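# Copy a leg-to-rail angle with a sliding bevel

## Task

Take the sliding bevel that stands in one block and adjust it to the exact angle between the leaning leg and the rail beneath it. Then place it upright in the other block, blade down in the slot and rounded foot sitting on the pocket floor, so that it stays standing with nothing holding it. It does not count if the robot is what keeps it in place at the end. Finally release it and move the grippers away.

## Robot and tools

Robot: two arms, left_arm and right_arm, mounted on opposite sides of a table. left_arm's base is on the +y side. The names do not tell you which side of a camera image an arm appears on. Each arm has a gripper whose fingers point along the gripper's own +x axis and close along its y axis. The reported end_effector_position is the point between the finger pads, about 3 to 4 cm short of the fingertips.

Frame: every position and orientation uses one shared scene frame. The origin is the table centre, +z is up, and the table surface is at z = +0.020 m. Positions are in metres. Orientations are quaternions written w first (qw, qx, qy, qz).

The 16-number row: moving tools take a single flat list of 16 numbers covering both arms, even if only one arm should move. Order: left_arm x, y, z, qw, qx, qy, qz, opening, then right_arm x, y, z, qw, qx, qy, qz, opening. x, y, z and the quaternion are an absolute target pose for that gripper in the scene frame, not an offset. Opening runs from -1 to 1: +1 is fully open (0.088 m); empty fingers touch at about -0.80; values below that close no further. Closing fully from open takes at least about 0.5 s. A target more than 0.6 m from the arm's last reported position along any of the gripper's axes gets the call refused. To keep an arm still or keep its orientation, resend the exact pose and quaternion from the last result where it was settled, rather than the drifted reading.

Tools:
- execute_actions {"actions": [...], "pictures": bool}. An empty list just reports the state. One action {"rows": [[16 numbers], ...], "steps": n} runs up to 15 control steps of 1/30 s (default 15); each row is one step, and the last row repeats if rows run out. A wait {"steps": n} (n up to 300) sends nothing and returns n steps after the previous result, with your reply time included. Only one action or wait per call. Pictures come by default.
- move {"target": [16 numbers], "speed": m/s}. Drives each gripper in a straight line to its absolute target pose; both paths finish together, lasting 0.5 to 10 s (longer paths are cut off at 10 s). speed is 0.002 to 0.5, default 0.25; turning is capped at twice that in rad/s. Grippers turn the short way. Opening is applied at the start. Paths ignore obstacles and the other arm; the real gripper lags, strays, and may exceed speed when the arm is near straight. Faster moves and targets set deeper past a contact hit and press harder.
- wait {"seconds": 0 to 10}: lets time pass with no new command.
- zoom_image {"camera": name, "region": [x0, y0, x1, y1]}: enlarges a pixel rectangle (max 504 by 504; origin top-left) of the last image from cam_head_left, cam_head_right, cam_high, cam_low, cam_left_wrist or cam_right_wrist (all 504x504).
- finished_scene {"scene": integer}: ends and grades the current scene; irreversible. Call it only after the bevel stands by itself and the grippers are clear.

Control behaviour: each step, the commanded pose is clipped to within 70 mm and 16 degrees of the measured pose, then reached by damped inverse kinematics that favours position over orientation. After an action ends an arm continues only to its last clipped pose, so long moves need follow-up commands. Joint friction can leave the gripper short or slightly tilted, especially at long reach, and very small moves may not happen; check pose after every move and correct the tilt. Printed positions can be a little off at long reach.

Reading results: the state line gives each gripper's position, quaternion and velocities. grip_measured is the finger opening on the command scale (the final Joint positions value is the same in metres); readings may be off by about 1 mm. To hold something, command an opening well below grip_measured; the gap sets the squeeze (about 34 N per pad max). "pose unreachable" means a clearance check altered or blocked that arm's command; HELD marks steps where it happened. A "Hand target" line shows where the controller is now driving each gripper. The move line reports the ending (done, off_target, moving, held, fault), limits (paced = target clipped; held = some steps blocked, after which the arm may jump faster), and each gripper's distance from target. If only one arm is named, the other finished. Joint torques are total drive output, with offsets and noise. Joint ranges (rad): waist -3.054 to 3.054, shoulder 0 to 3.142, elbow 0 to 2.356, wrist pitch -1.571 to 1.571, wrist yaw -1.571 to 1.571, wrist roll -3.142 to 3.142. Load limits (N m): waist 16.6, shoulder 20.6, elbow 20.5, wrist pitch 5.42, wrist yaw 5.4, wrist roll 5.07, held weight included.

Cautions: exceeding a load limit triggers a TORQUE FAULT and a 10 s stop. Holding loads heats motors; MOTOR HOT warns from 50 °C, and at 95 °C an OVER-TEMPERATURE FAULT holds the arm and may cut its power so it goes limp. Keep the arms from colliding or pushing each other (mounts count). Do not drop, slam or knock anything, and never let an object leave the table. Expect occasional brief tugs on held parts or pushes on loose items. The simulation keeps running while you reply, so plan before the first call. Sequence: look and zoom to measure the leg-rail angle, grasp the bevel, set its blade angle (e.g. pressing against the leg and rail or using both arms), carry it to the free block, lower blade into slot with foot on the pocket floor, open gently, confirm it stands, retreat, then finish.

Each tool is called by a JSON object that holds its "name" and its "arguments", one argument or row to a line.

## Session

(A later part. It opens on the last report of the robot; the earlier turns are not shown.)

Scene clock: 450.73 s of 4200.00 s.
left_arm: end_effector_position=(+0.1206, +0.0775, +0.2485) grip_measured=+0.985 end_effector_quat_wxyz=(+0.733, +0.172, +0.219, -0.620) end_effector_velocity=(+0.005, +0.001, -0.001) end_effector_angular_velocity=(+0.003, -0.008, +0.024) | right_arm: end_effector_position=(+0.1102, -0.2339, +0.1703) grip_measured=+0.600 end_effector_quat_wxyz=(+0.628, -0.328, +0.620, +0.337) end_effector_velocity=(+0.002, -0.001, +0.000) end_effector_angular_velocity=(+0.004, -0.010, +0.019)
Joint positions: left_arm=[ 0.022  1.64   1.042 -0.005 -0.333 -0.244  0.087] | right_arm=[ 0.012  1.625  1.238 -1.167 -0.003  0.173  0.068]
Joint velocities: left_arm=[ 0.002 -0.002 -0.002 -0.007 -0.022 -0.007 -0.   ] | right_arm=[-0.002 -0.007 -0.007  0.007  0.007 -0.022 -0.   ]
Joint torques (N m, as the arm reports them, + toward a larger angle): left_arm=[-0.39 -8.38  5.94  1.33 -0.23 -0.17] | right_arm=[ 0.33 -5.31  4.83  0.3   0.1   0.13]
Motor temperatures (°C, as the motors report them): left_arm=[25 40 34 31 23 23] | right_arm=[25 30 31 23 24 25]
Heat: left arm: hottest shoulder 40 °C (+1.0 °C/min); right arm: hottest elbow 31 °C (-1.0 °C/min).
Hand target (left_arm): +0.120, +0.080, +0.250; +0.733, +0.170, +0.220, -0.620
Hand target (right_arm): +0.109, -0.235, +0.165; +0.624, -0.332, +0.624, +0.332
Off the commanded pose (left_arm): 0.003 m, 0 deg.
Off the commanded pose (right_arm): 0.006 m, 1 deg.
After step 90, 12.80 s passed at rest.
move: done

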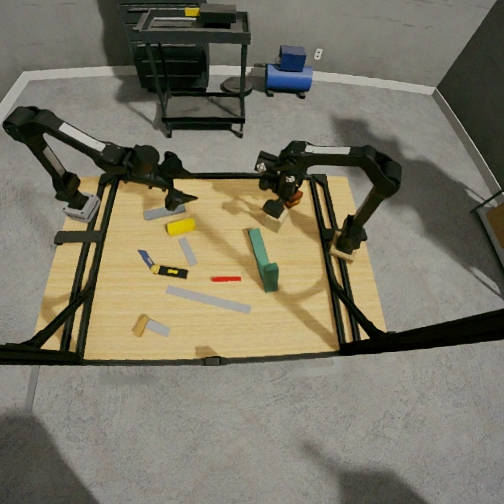

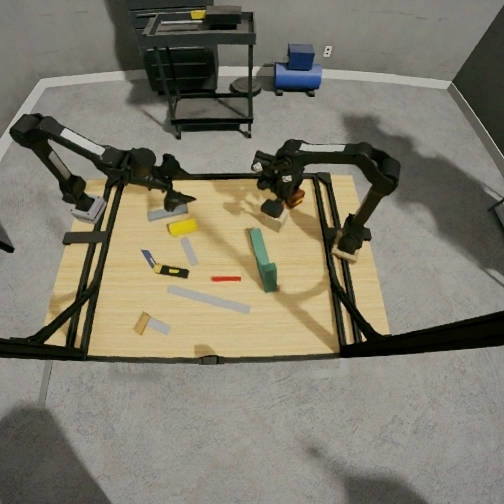

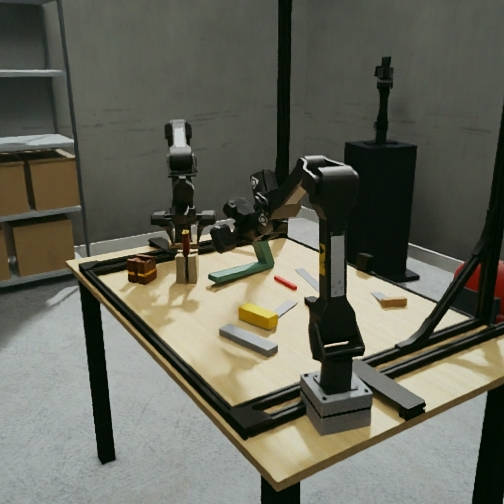

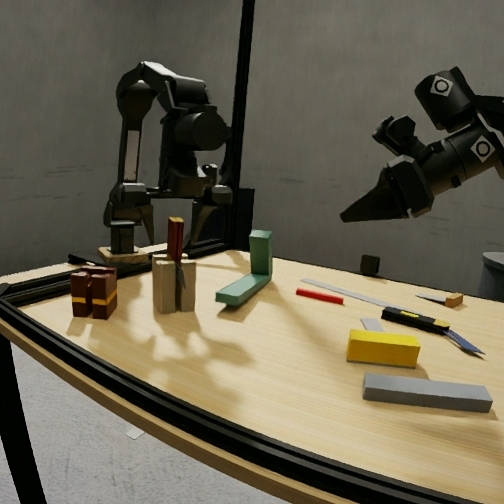

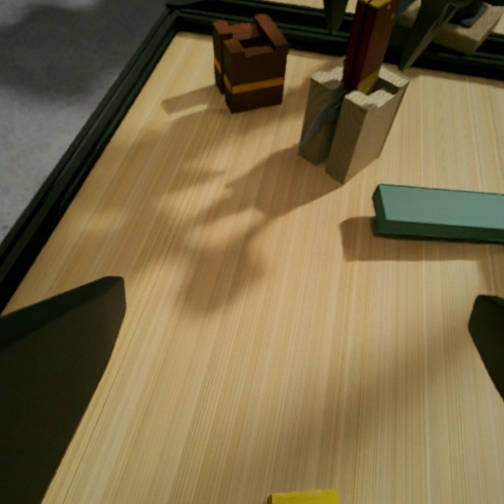

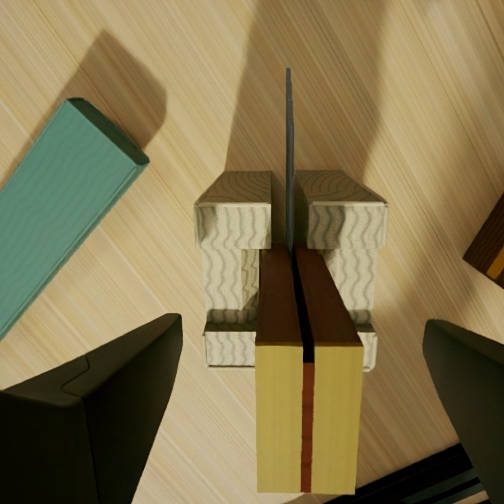

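{"name": "move", "arguments": {
  "target": [0.12,0.08,0.25,0.733,0.17,0.22,-0.62, 1, 0.1045,-0.238,0.143,0.624,-0.332,0.624,0.332,0.4],
  "speed": 0.05
}}

Scene clock: 468.90 s of 4200.00 s.
left_arm: end_effector_position=(+0.1206, +0.0776, +0.2487) grip_measured=+0.985 end_effector_quat_wxyz=(+0.733, +0.172, +0.219, -0.620) end_effector_velocity=(-0.000, -0.000, +0.002) end_effector_angular_velocity=(-0.011, +0.016, +0.015) | right_arm: end_effector_position=(+0.1060, -0.2364, +0.1484) grip_measured=+0.400 end_effector_quat_wxyz=(+0.628, -0.328, +0.620, +0.337) end_effector_velocity=(-0.004, -0.000, -0.002) end_effector_angular_velocity=(+0.006, +0.021, +0.010)
Joint positions: left_arm=[ 0.022  1.639  1.042 -0.005 -0.333 -0.245  0.087] | right_arm=[ 0.021  1.625  1.15  -1.078 -0.003  0.184  0.059]
Joint velocities: left_arm=[-0.002 -0.002 -0.002  0.007 -0.007 -0.022 -0.   ] | right_arm=[ 0.002 -0.002 -0.012  0.007 -0.022 -0.007 -0.   ]
Joint torques (N m, as the arm reports them, + toward a larger angle): left_arm=[-0.37 -8.32  6.01  1.32 -0.24 -0.15] | right_arm=[ 0.31 -5.17  4.76  0.37  0.1   0.1 ]
Motor temperatures (°C, as the motors report them): left_arm=[25 40 34 31 23 23] | right_arm=[25 30 31 23 24 25]
Heat: left arm: hottest shoulder 40 °C (+1.0 °C/min); right arm: hottest elbow 31 °C (+0.0 °C/min).
Hand target (left_arm): +0.120, +0.080, +0.250; +0.733, +0.170, +0.220, -0.620
Hand target (right_arm): +0.104, -0.238, +0.143; +0.624, -0.332, +0.624, +0.332
Off the commanded pose (left_arm): 0.003 m, 0 deg.
Off the commanded pose (right_arm): 0.006 m, 1 deg.
After step 90, 14.30 s passed at rest.
move: done

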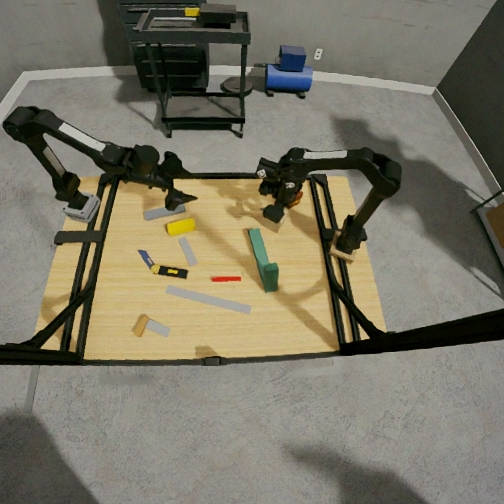

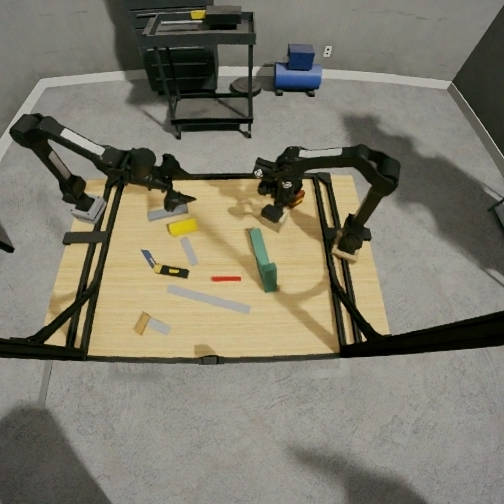

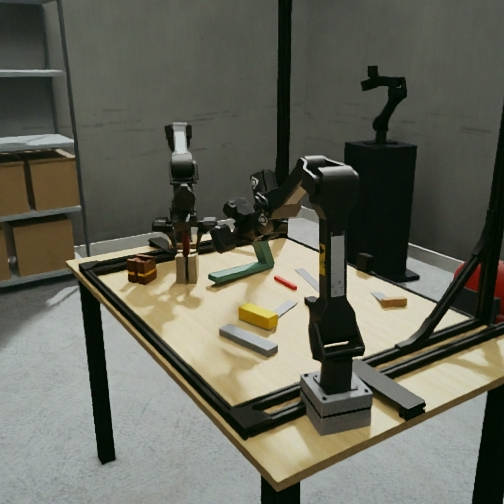

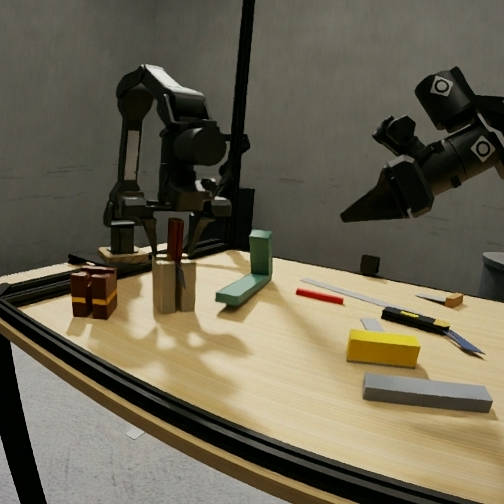

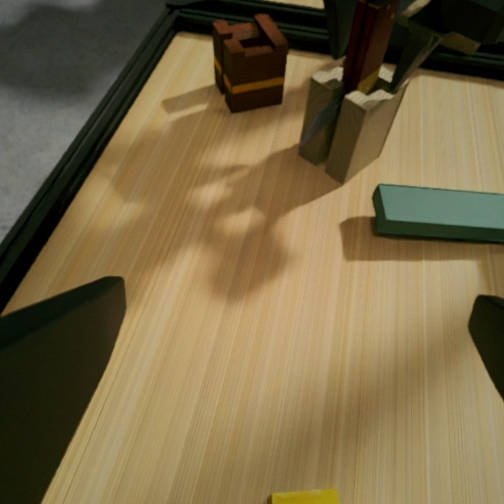

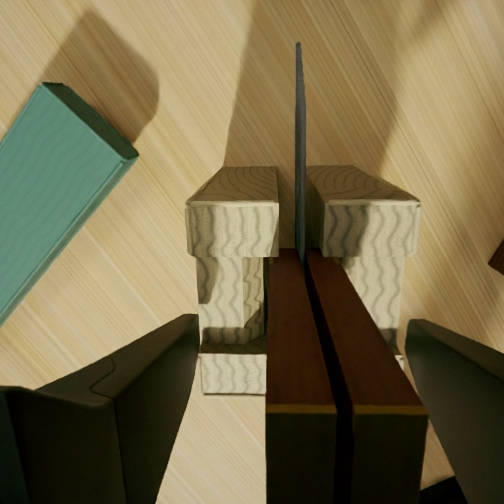

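{"name": "move", "arguments": {
  "target": [0.12,0.08,0.25,0.733,0.17,0.22,-0.62, 1, 0.1045,-0.238,0.154,0.624,-0.332,0.624,0.332,0.4],
  "speed": 0.05
}}

{"name": "move", "arguments": {
  "target": [0.12,0.08,0.25,0.733,0.17,0.22,-0.62, 1, 0.1045,-0.238,0.154,0.624,-0.332,0.624,0.332,-0.6],
  "speed": 0.05
}}

Scene clock: 482.03 s of 4200.00 s.
left_arm: end_effector_position=(+0.1205, +0.0777, +0.2486) grip_measured=+0.985 end_effector_quat_wxyz=(+0.733, +0.172, +0.219, -0.620) end_effector_velocity=(-0.000, -0.000, +0.002) end_effector_angular_velocity=(-0.009, +0.004, +0.008) | right_arm: end_effector_position=(+0.1041, -0.2406, +0.1513) grip_measured=+0.400 end_effector_quat_wxyz=(+0.622, -0.333, +0.627, +0.331) end_effector_velocity=(-0.005, -0.006, +0.001) end_effector_angular_velocity=(-0.026, +0.019, +0.010)
Joint positions: left_arm=[ 0.021  1.638  1.042 -0.006 -0.333 -0.245  0.087] | right_arm=[ 0.022  1.626  1.162 -1.115 -0.003  0.184  0.059]
Joint velocities: left_arm=[-0.002 -0.002 -0.002  0.007 -0.007 -0.007  0.   ] | right_arm=[ 0.002 -0.002  0.002 -0.037 -0.007 -0.007  0.   ]
Joint torques (N m, as the arm reports them, + toward a larger angle): left_arm=[-0.39 -8.22  6.06  1.33 -0.23 -0.15] | right_arm=[ 0.34 -6.28  7.62 -0.02  0.09  0.11]
Motor temperatures (°C, as the motors report them): left_arm=[25 40 34 32 23 23] | right_arm=[25 30 30 23 24 25]
Heat: left arm: hottest shoulder 40 °C (+0.0 °C/min); right arm: hottest shoulder 30 °C (-1.0 °C/min).
Hand target (left_arm): +0.120, +0.080, +0.250; +0.733, +0.170, +0.220, -0.620
Hand target (right_arm): +0.104, -0.238, +0.154; +0.624, -0.332, +0.624, +0.332
Off the commanded pose (left_arm): 0.003 m, 0 deg.
Off the commanded pose (right_arm): 0.004 m, 0 deg.
After step 90, 9.43 s passed at rest.
move: done

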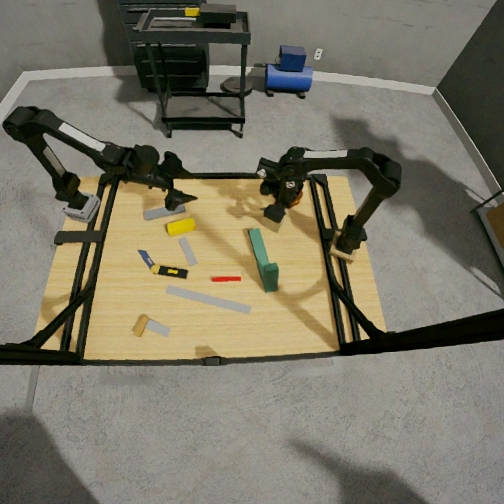

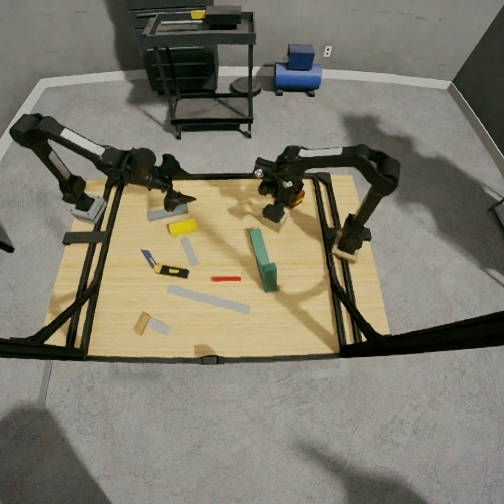

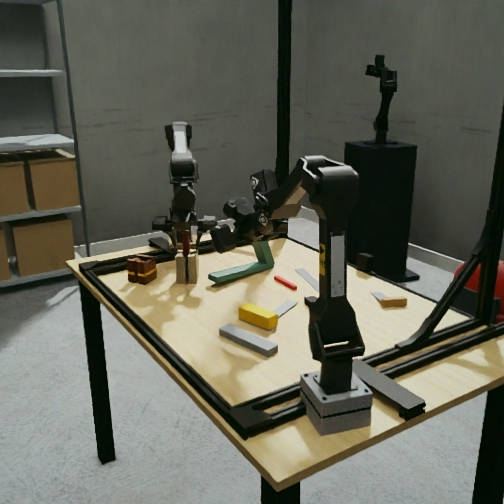

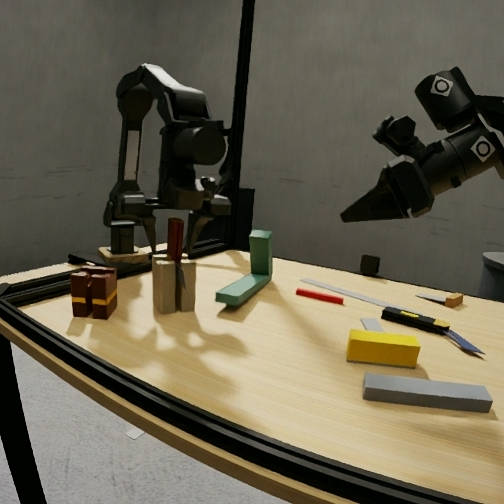

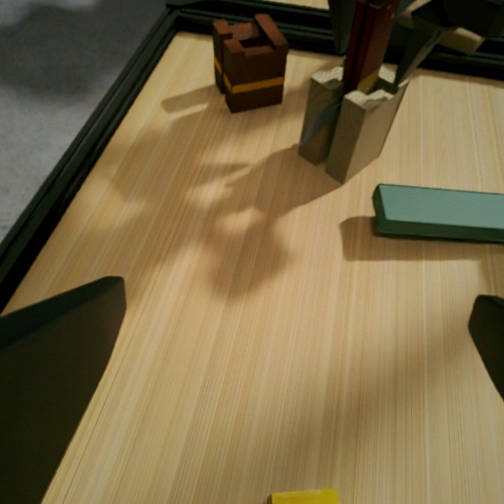

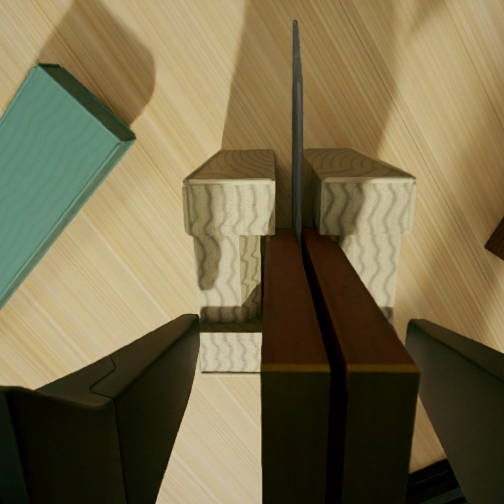

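Scene clock: 482.73 s of 4200.00 s.
left_arm: end_effector_position=(+0.1205, +0.0778, +0.2485) grip_measured=+0.985 end_effector_quat_wxyz=(+0.733, +0.172, +0.220, -0.620) end_effector_velocity=(+0.000, +0.001, -0.004) end_effector_angular_velocity=(+0.012, +0.007, +0.000) | right_arm: end_effector_position=(+0.1036, -0.2403, +0.1515) grip_measured=-0.416 end_effector_quat_wxyz=(+0.621, -0.333, +0.627, +0.332) end_effector_velocity=(-0.001, -0.006, +0.000) end_effector_angular_velocity=(-0.023, +0.002, +0.005)
Joint positions: left_arm=[ 0.021  1.638  1.041 -0.006 -0.333 -0.245  0.087] | right_arm=[ 0.023  1.626  1.163 -1.116 -0.004  0.184  0.019]
Joint velocities: left_arm=[ 0.002  0.002 -0.002 -0.007  0.007 -0.007 -0.   ] | right_arm=[-0.002 -0.002 -0.002 -0.022  0.007 -0.007 -0.   ]
Joint torques (N m, as the arm reports them, + toward a larger angle): left_arm=[-0.35 -8.23  6.06  1.34 -0.24 -0.15] | right_arm=[ 0.21 -6.3   7.58 -0.05  0.16  0.11]
Motor temperatures (°C, as the motors report them): left_arm=[25 40 34 32 23 23] | right_arm=[25 30 30 23 24 25]
Heat: left arm: hottest shoulder 40 °C (+0.0 °C/min); right arm: hottest shoulder 30 °C (-1.0 °C/min).
Hand target (left_arm): +0.120, +0.080, +0.250; +0.733, +0.170, +0.220, -0.620
Hand target (right_arm): +0.105, -0.238, +0.154; +0.624, -0.332, +0.624, +0.332
Off the commanded pose (left_arm): 0.003 m, 0 deg.
Off the commanded pose (right_arm): 0.004 m, 0 deg.
move: done

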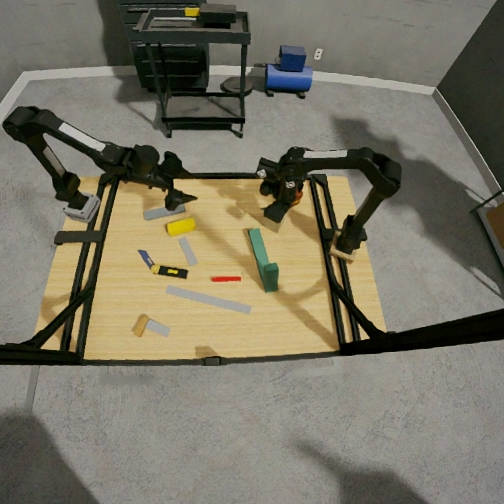

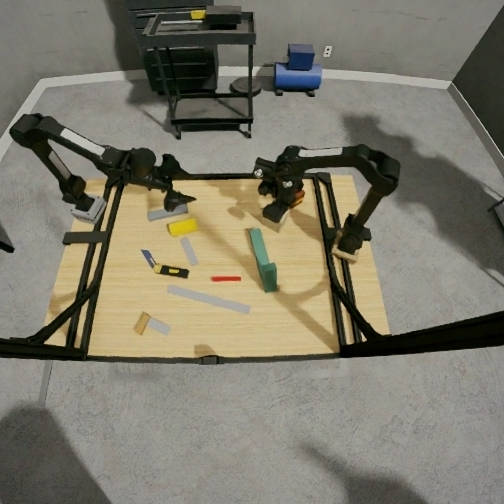

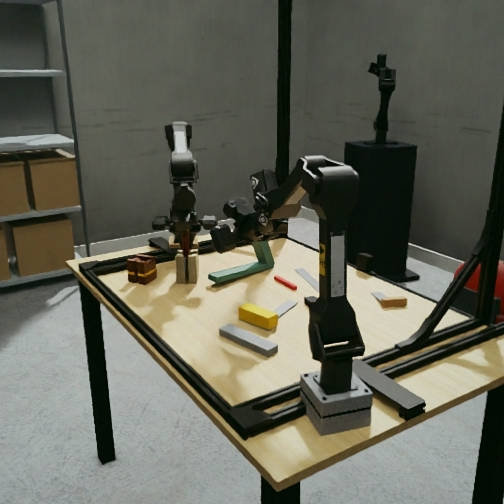

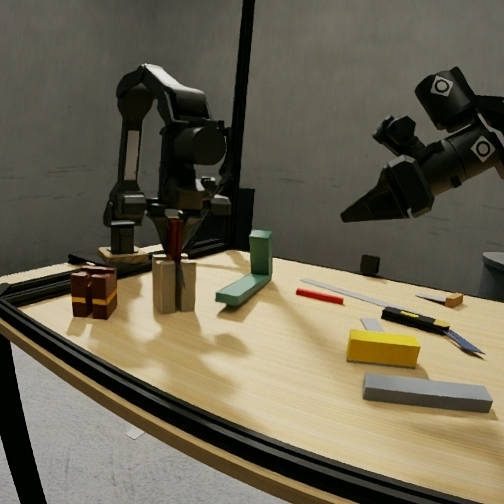

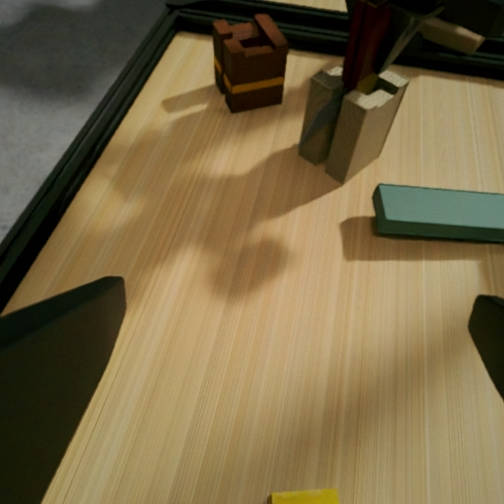

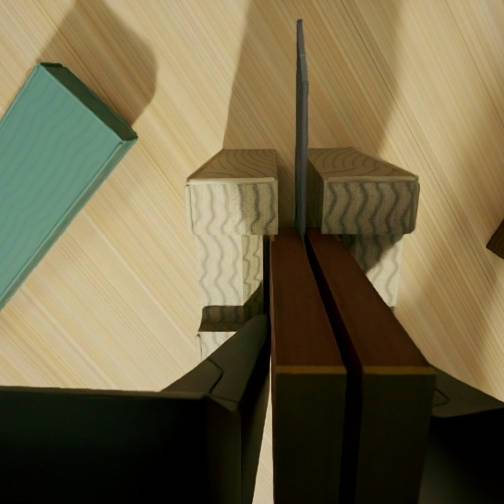

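{"name": "move", "arguments": {
  "target": [0.12,0.08,0.25,0.733,0.17,0.22,-0.62, 1, 0.1045,-0.238,0.245,0.624,-0.332,0.624,0.332,-0.62],
  "speed": 0.05
}}

Scene clock: 491.20 s of 4200.00 s.
left_arm: end_effector_position=(+0.1206, +0.0779, +0.2486) grip_measured=+0.985 end_effector_quat_wxyz=(+0.733, +0.172, +0.220, -0.620) end_effector_velocity=(+0.003, +0.002, -0.001) end_effector_angular_velocity=(+0.007, -0.032, +0.004) | right_arm: end_effector_position=(+0.1041, -0.2394, +0.2409) grip_measured=-0.418 end_effector_quat_wxyz=(+0.620, -0.336, +0.627, +0.330) end_effector_velocity=(-0.001, -0.000, +0.002) end_effector_angular_velocity=(+0.005, +0.006, -0.010)
Joint positions: left_arm=[ 0.021  1.638  1.041 -0.006 -0.334 -0.245  0.087] | right_arm=[ 0.025  1.62   1.513 -1.478  0.001  0.184  0.019]
Joint velocities: left_arm=[-0.002 -0.002 -0.002 -0.007 -0.022  0.022 -0.   ] | right_arm=[-0.002 -0.002  0.007 -0.007 -0.007  0.007 -0.   ]
Joint torques (N m, as the arm reports them, + toward a larger angle): left_arm=[-0.33 -8.13  6.16  1.35 -0.24 -0.14] | right_arm=[ 0.06 -6.73  7.89 -0.06 -0.04  0.11]
Motor temperatures (°C, as the motors report them): left_arm=[25 40 34 32 23 23] | right_arm=[25 31 31 23 24 25]
Heat: left arm: hottest shoulder 40 °C (+0.0 °C/min); right arm: hottest shoulder 31 °C (+0.0 °C/min).
Hand target (left_arm): +0.120, +0.080, +0.250; +0.734, +0.170, +0.220, -0.620
Hand target (right_arm): +0.105, -0.238, +0.245; +0.624, -0.332, +0.624, +0.332
Off the commanded pose (left_arm): 0.003 m, 0 deg.
Off the commanded pose (right_arm): 0.004 m, 1 deg.
move: done

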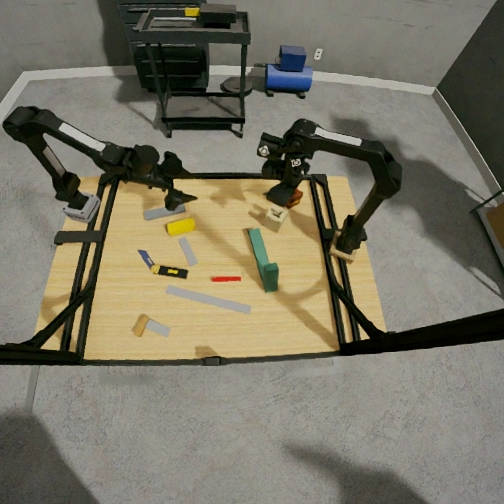

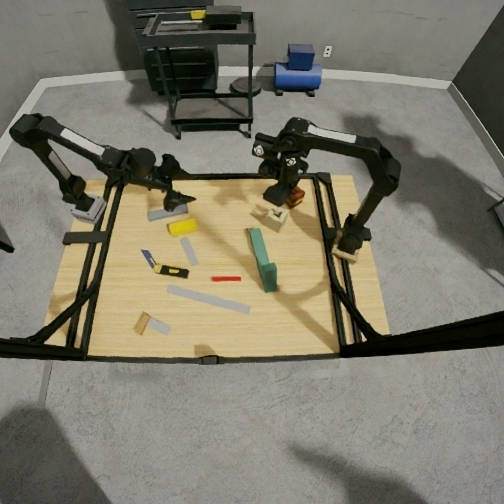

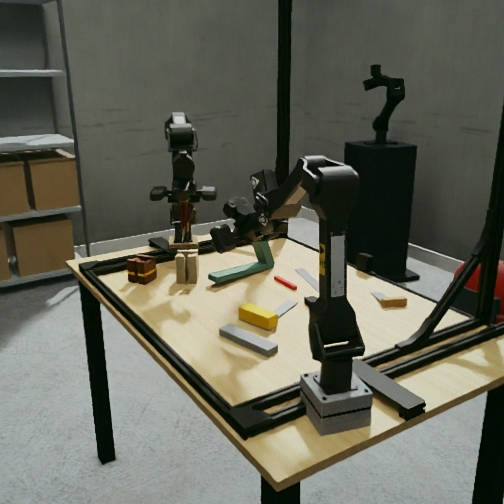

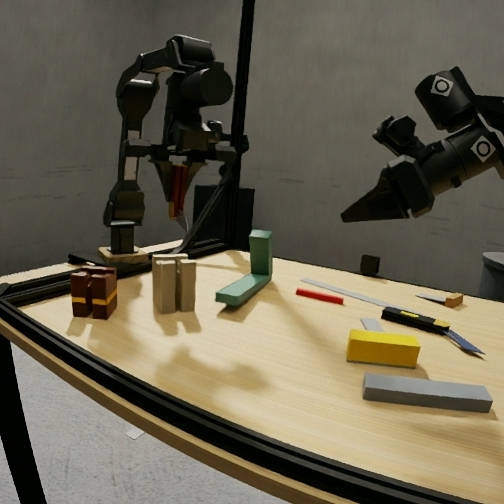

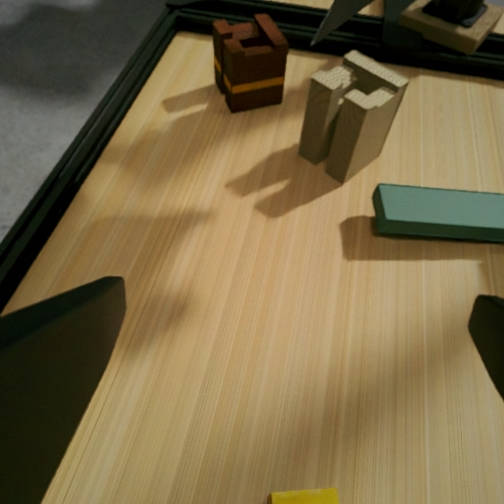

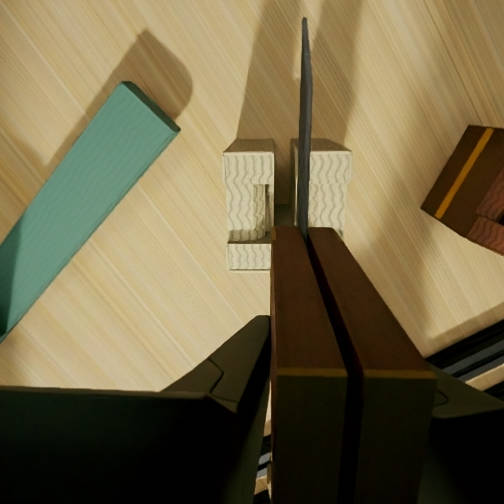

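{"name": "zoom_image", "arguments": {
  "camera": "cam_low",
  "region": [110, 120, 260, 270]
}}

{"name": "zoom_image", "arguments": {
  "camera": "cam_left_wrist",
  "region": [260, 0, 500, 120]
}}

Region (110, 120, 260, 270) of cam_low's 504x504 image, scaled by 3.360, with more detail than that image has.

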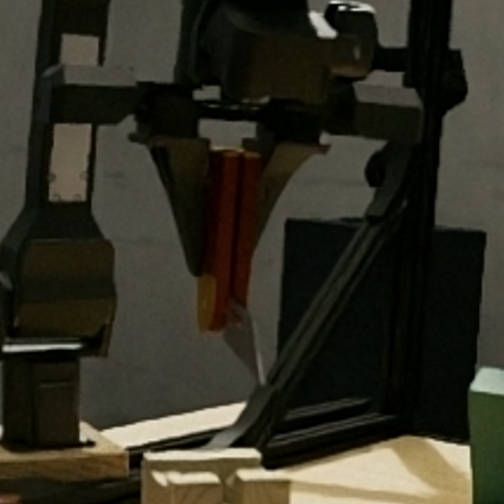

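Region (260, 0, 500, 120) of cam_left_wrist's 504x504 image, scaled by 2.100, with more detail than that image has.

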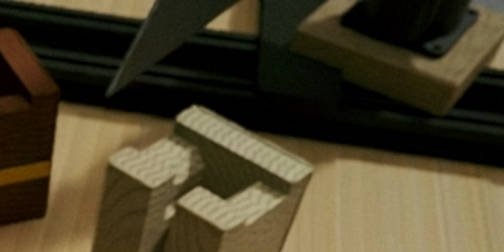

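{"name": "move", "arguments": {
  "target": [0.15,0.2,0.25,0.733,0.17,0.22,-0.62, 1, 0.20,-0.15,0.20,0.354,-0.612,0.354,0.612,-0.62],
  "speed": 0.15
}}

Scene clock: 555.30 s of 4200.00 s.
left_arm: end_effector_position=(+0.1496, +0.1975, +0.2515) grip_measured=+0.985 end_effector_quat_wxyz=(+0.733, +0.169, +0.219, -0.621) end_effector_velocity=(+0.005, +0.002, +0.002) end_effector_angular_velocity=(-0.008, -0.013, +0.032) | right_arm: end_effector_position=(+0.1971, -0.1517, +0.2005) grip_measured=-0.417 end_effector_quat_wxyz=(+0.355, -0.612, +0.354, +0.612) end_effector_velocity=(+0.000, -0.003, +0.004) end_effector_angular_velocity=(-0.003, +0.010, +0.029)
Joint positions: left_arm=[ 0.021  1.122  0.639 -0.113 -0.333 -0.248  0.087] | right_arm=[-0.102  2.084  1.95  -1.436  0.    -1.053  0.019]
Joint velocities: left_arm=[-0.002 -0.012 -0.002 -0.007 -0.037 -0.007 -0.   ] | right_arm=[-0.007 -0.002  0.012 -0.022 -0.007 -0.037 -0.   ]
Joint torques (N m, as the arm reports them, + toward a larger angle): left_arm=[ 0.33 -4.17  6.03  1.32 -0.05  0.07] | right_arm=[-0.28 -8.53  7.76 -0.06 -0.08 -0.08]
Motor temperatures (°C, as the motors report them): left_arm=[25 40 35 32 23 23] | right_arm=[25 32 33 23 24 25]
Heat: left arm: hottest shoulder 40 °C (+0.0 °C/min); right arm: hottest elbow 33 °C (+2.0 °C/min).
Hand target (left_arm): +0.151, +0.200, +0.250; +0.733, +0.170, +0.220, -0.620
Hand target (right_arm): +0.200, -0.150, +0.199; -0.354, +0.612, -0.354, -0.612
Off the commanded pose (left_arm): 0.003 m, 0 deg.
Off the commanded pose (right_arm): 0.003 m, 0 deg.
move: done

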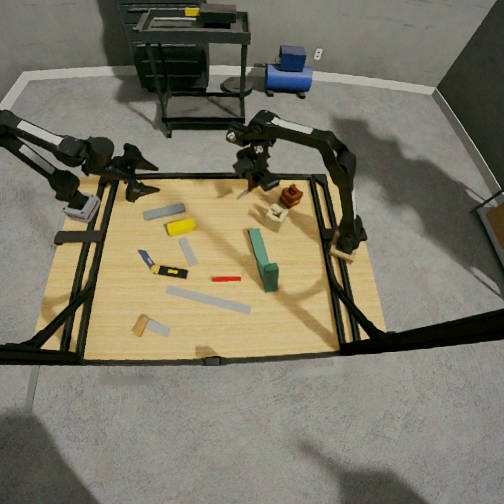

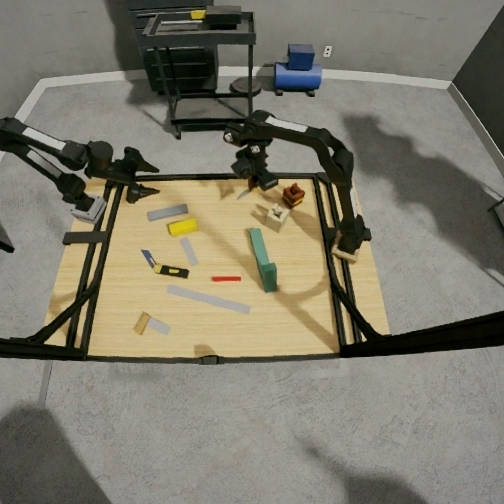

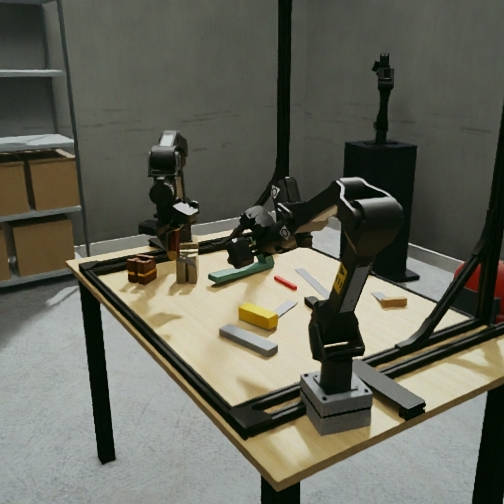

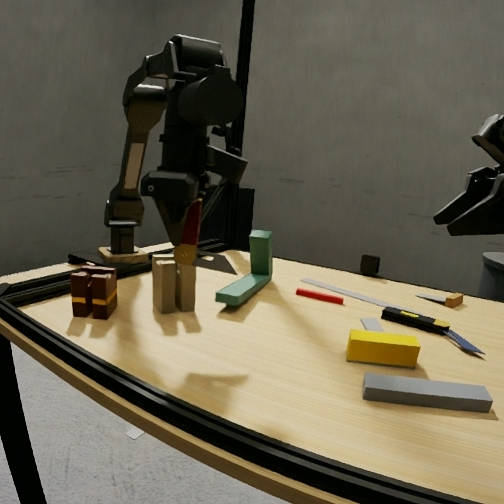

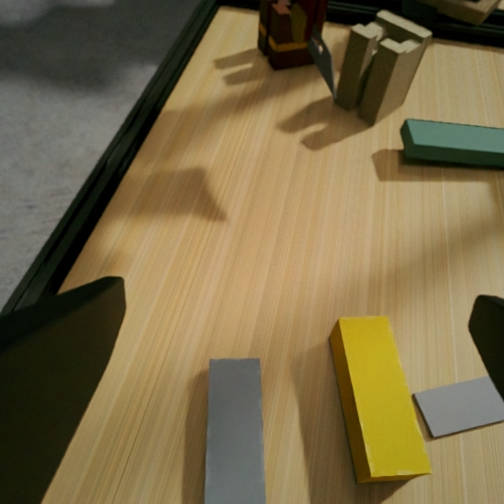

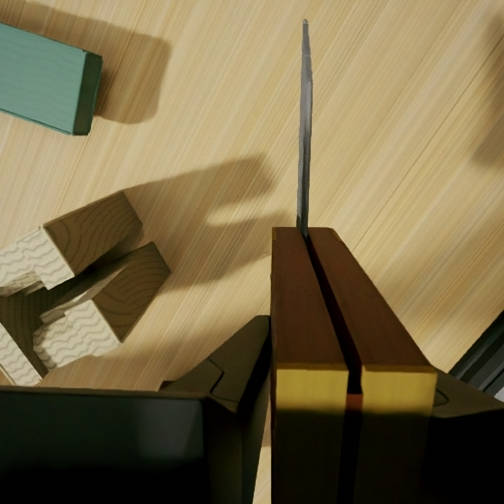

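{"name": "zoom_image", "arguments": {
  "camera": "cam_low",
  "region": [130, 160, 290, 320]
}}

{"name": "zoom_image", "arguments": {
  "camera": "cam_left_wrist",
  "region": [230, 0, 440, 140]
}}

Region (130, 160, 290, 320) of cam_low's 504x504 image, scaled by 3.150, with more detail than that image has.

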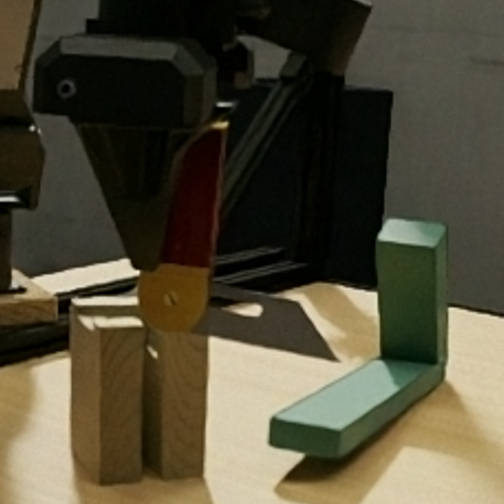

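Region (230, 0, 440, 140) of cam_left_wrist's 504x504 image, scaled by 2.400, with more detail than that image has.

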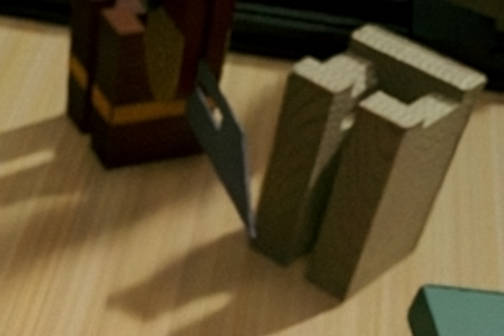

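{"name": "zoom_image", "arguments": {
  "camera": "cam_low",
  "region": [165, 225, 245, 285]
}}

Region (165, 225, 245, 285) of cam_low's 504x504 image, scaled by 6.300, with more detail than that image has; it fills the top 378 rows of this view, and the rest is white.

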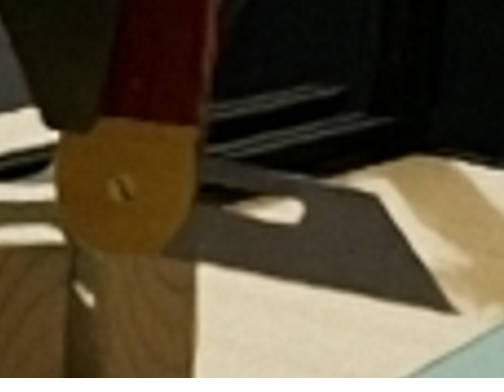

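{"name": "move", "arguments": {
  "target": [0.15,0.2,0.25,0.733,0.17,0.22,-0.62, 1, 0.1045,-0.238,0.235,0.624,-0.332,0.624,0.332,-0.62],
  "speed": 0.15
}}

Scene clock: 619.40 s of 4200.00 s.
left_arm: end_effector_position=(+0.1503, +0.1989, +0.2501) grip_measured=+0.985 end_effector_quat_wxyz=(+0.733, +0.170, +0.220, -0.620) end_effector_velocity=(-0.001, +0.004, -0.006) end_effector_angular_velocity=(+0.024, +0.016, +0.003) | right_arm: end_effector_position=(+0.1073, -0.2354, +0.2336) grip_measured=-0.417 end_effector_quat_wxyz=(+0.623, -0.334, +0.625, +0.331) end_effector_velocity=(-0.002, -0.006, -0.001) end_effector_angular_velocity=(-0.022, +0.017, -0.015)
Joint positions: left_arm=[ 0.023  1.118  0.633 -0.116 -0.332 -0.247  0.087] | right_arm=[ 0.02   1.628  1.494 -1.441  0.     0.181  0.019]
Joint velocities: left_arm=[-0.002 -0.002 -0.007 -0.022  0.007 -0.022  0.   ] | right_arm=[-0.007 -0.002 -0.007 -0.022 -0.007  0.007 -0.   ]
Joint torques (N m, as the arm reports them, + toward a larger angle): left_arm=[-0.34 -3.78  6.71  1.31 -0.21 -0.05] | right_arm=[ 0.28 -8.51  5.1   0.   -0.05  0.13]
Motor temperatures (°C, as the motors report them): left_arm=[25 35 35 32 23 23] | right_arm=[25 38 33 23 24 25]
Heat: left arm: hottest shoulder 35 °C (-4.0 °C/min); right arm: hottest shoulder 38 °C (+5.0 °C/min).
Hand target (left_arm): +0.150, +0.200, +0.250; +0.733, +0.170, +0.220, -0.620
Hand target (right_arm): +0.105, -0.238, +0.236; +0.624, -0.332, +0.624, +0.332
Off the commanded pose (left_arm): 0.001 m, 0 deg.
Off the commanded pose (right_arm): 0.004 m, 0 deg.
move: done

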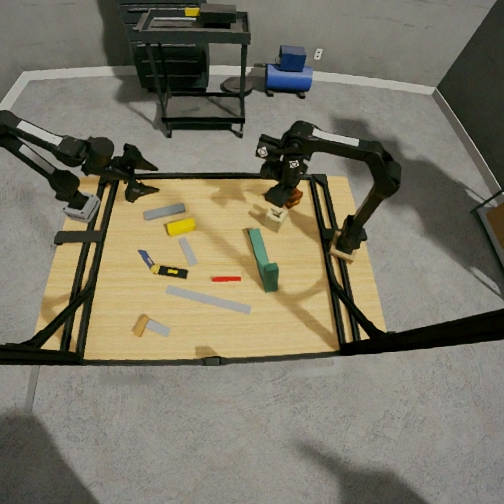

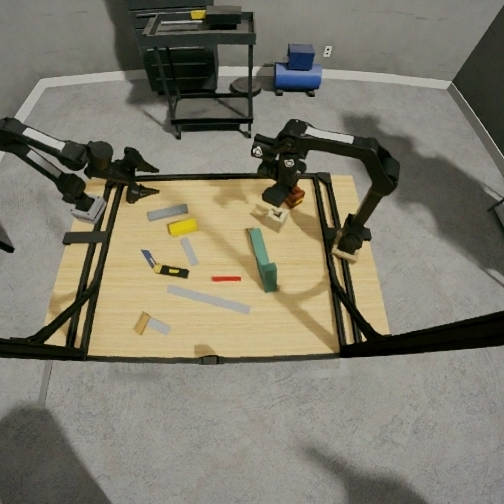

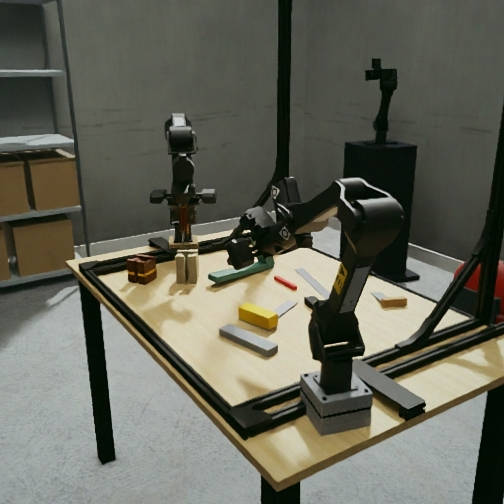

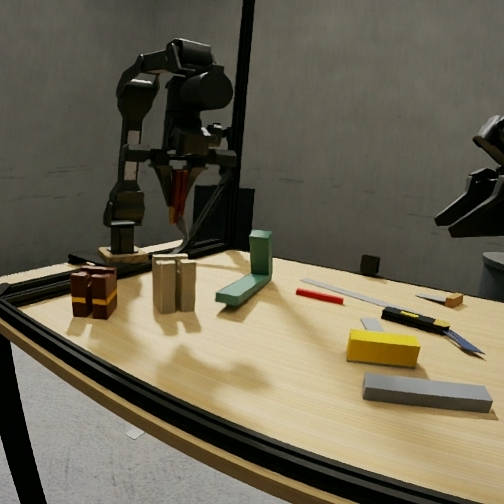

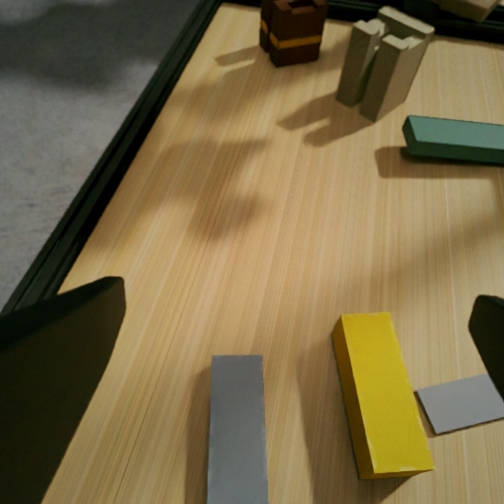

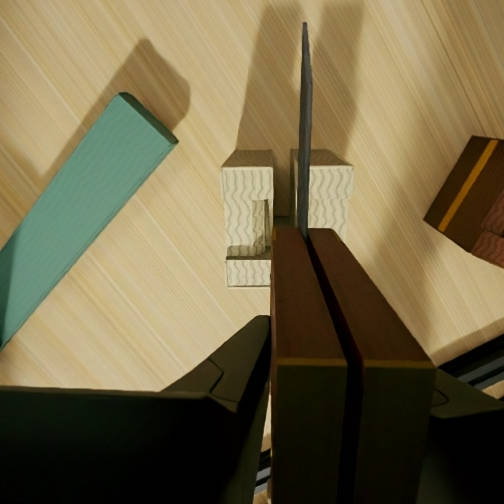

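{"name": "move", "arguments": {
  "target": [0.15,0.2,0.25,0.733,0.17,0.22,-0.62, 1, 0.102,-0.241,0.18,0.624,-0.332,0.624,0.332,-0.62],
  "speed": 0.04
}}

Scene clock: 627.30 s of 4200.00 s.
left_arm: end_effector_position=(+0.1504, +0.1990, +0.2500) grip_measured=+0.985 end_effector_quat_wxyz=(+0.733, +0.170, +0.220, -0.620) end_effector_velocity=(-0.000, +0.000, -0.001) end_effector_angular_velocity=(-0.002, +0.011, +0.000) | right_arm: end_effector_position=(+0.1036, -0.2402, +0.1780) grip_measured=-0.417 end_effector_quat_wxyz=(+0.621, -0.335, +0.627, +0.330) end_effector_velocity=(+0.003, +0.002, +0.000) end_effector_angular_velocity=(+0.017, -0.015, -0.010)
Joint positions: left_arm=[ 0.023  1.117  0.633 -0.116 -0.332 -0.247  0.087] | right_arm=[ 0.026  1.612  1.256 -1.226  0.     0.187  0.019]
Joint velocities: left_arm=[ 0.002 -0.002 -0.007  0.007  0.007 -0.007 -0.   ] | right_arm=[-0.002 -0.007 -0.007  0.022  0.007  0.007 -0.   ]
Joint torques (N m, as the arm reports them, + toward a larger angle): left_arm=[-0.3  -3.74  6.73  1.34 -0.22 -0.04] | right_arm=[ 0.34 -8.29  5.19  0.29 -0.03  0.12]
Motor temperatures (°C, as the motors report them): left_arm=[25 35 35 32 23 23] | right_arm=[25 37 33 23 24 25]
Heat: left arm: hottest shoulder 35 °C (-3.0 °C/min); right arm: hottest shoulder 37 °C (+3.0 °C/min).
Hand target (left_arm): +0.150, +0.200, +0.250; +0.734, +0.170, +0.220, -0.620
Hand target (right_arm): +0.102, -0.241, +0.180; +0.624, -0.332, +0.624, +0.332
Off the commanded pose (left_arm): 0.001 m, 0 deg.
Off the commanded pose (right_arm): 0.003 m, 1 deg.
move: done

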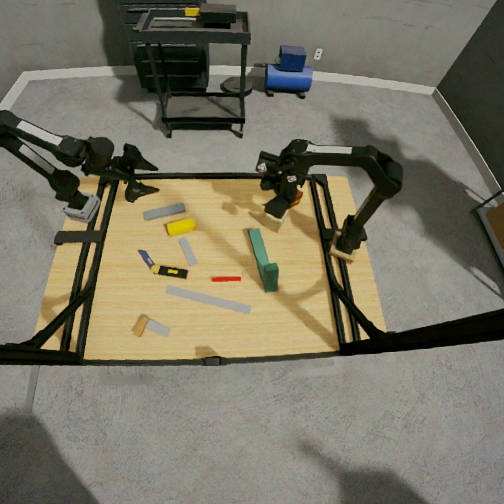

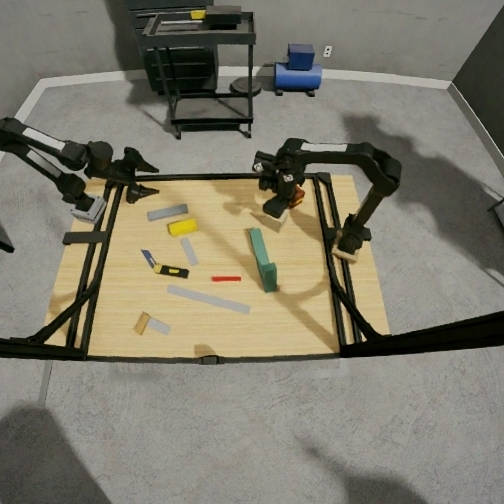

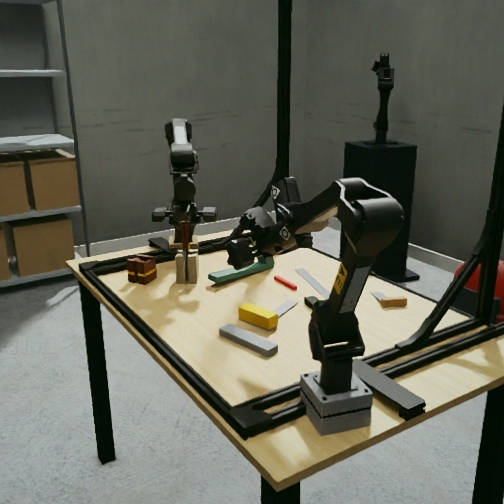

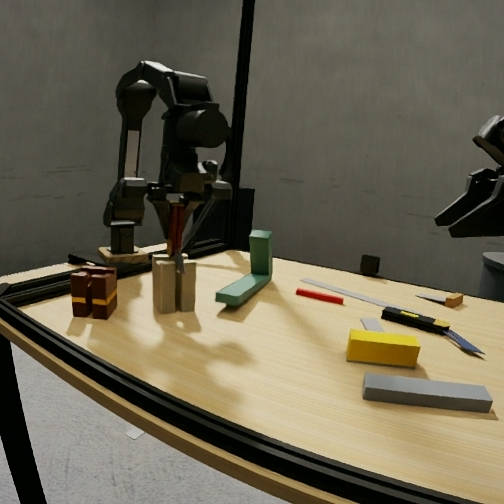

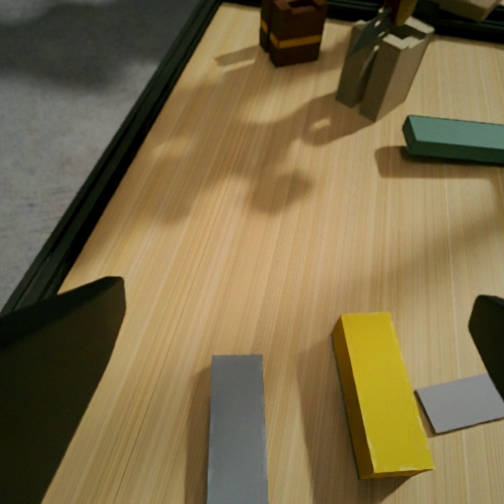

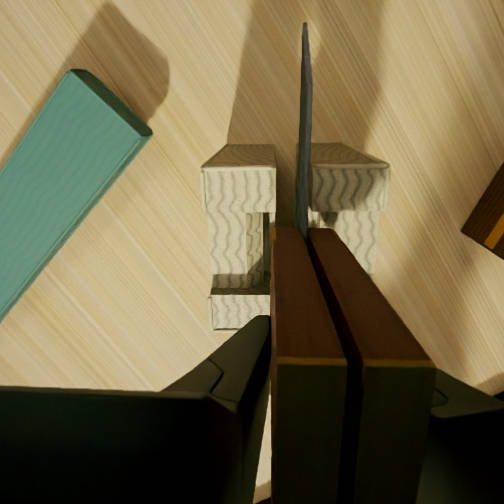

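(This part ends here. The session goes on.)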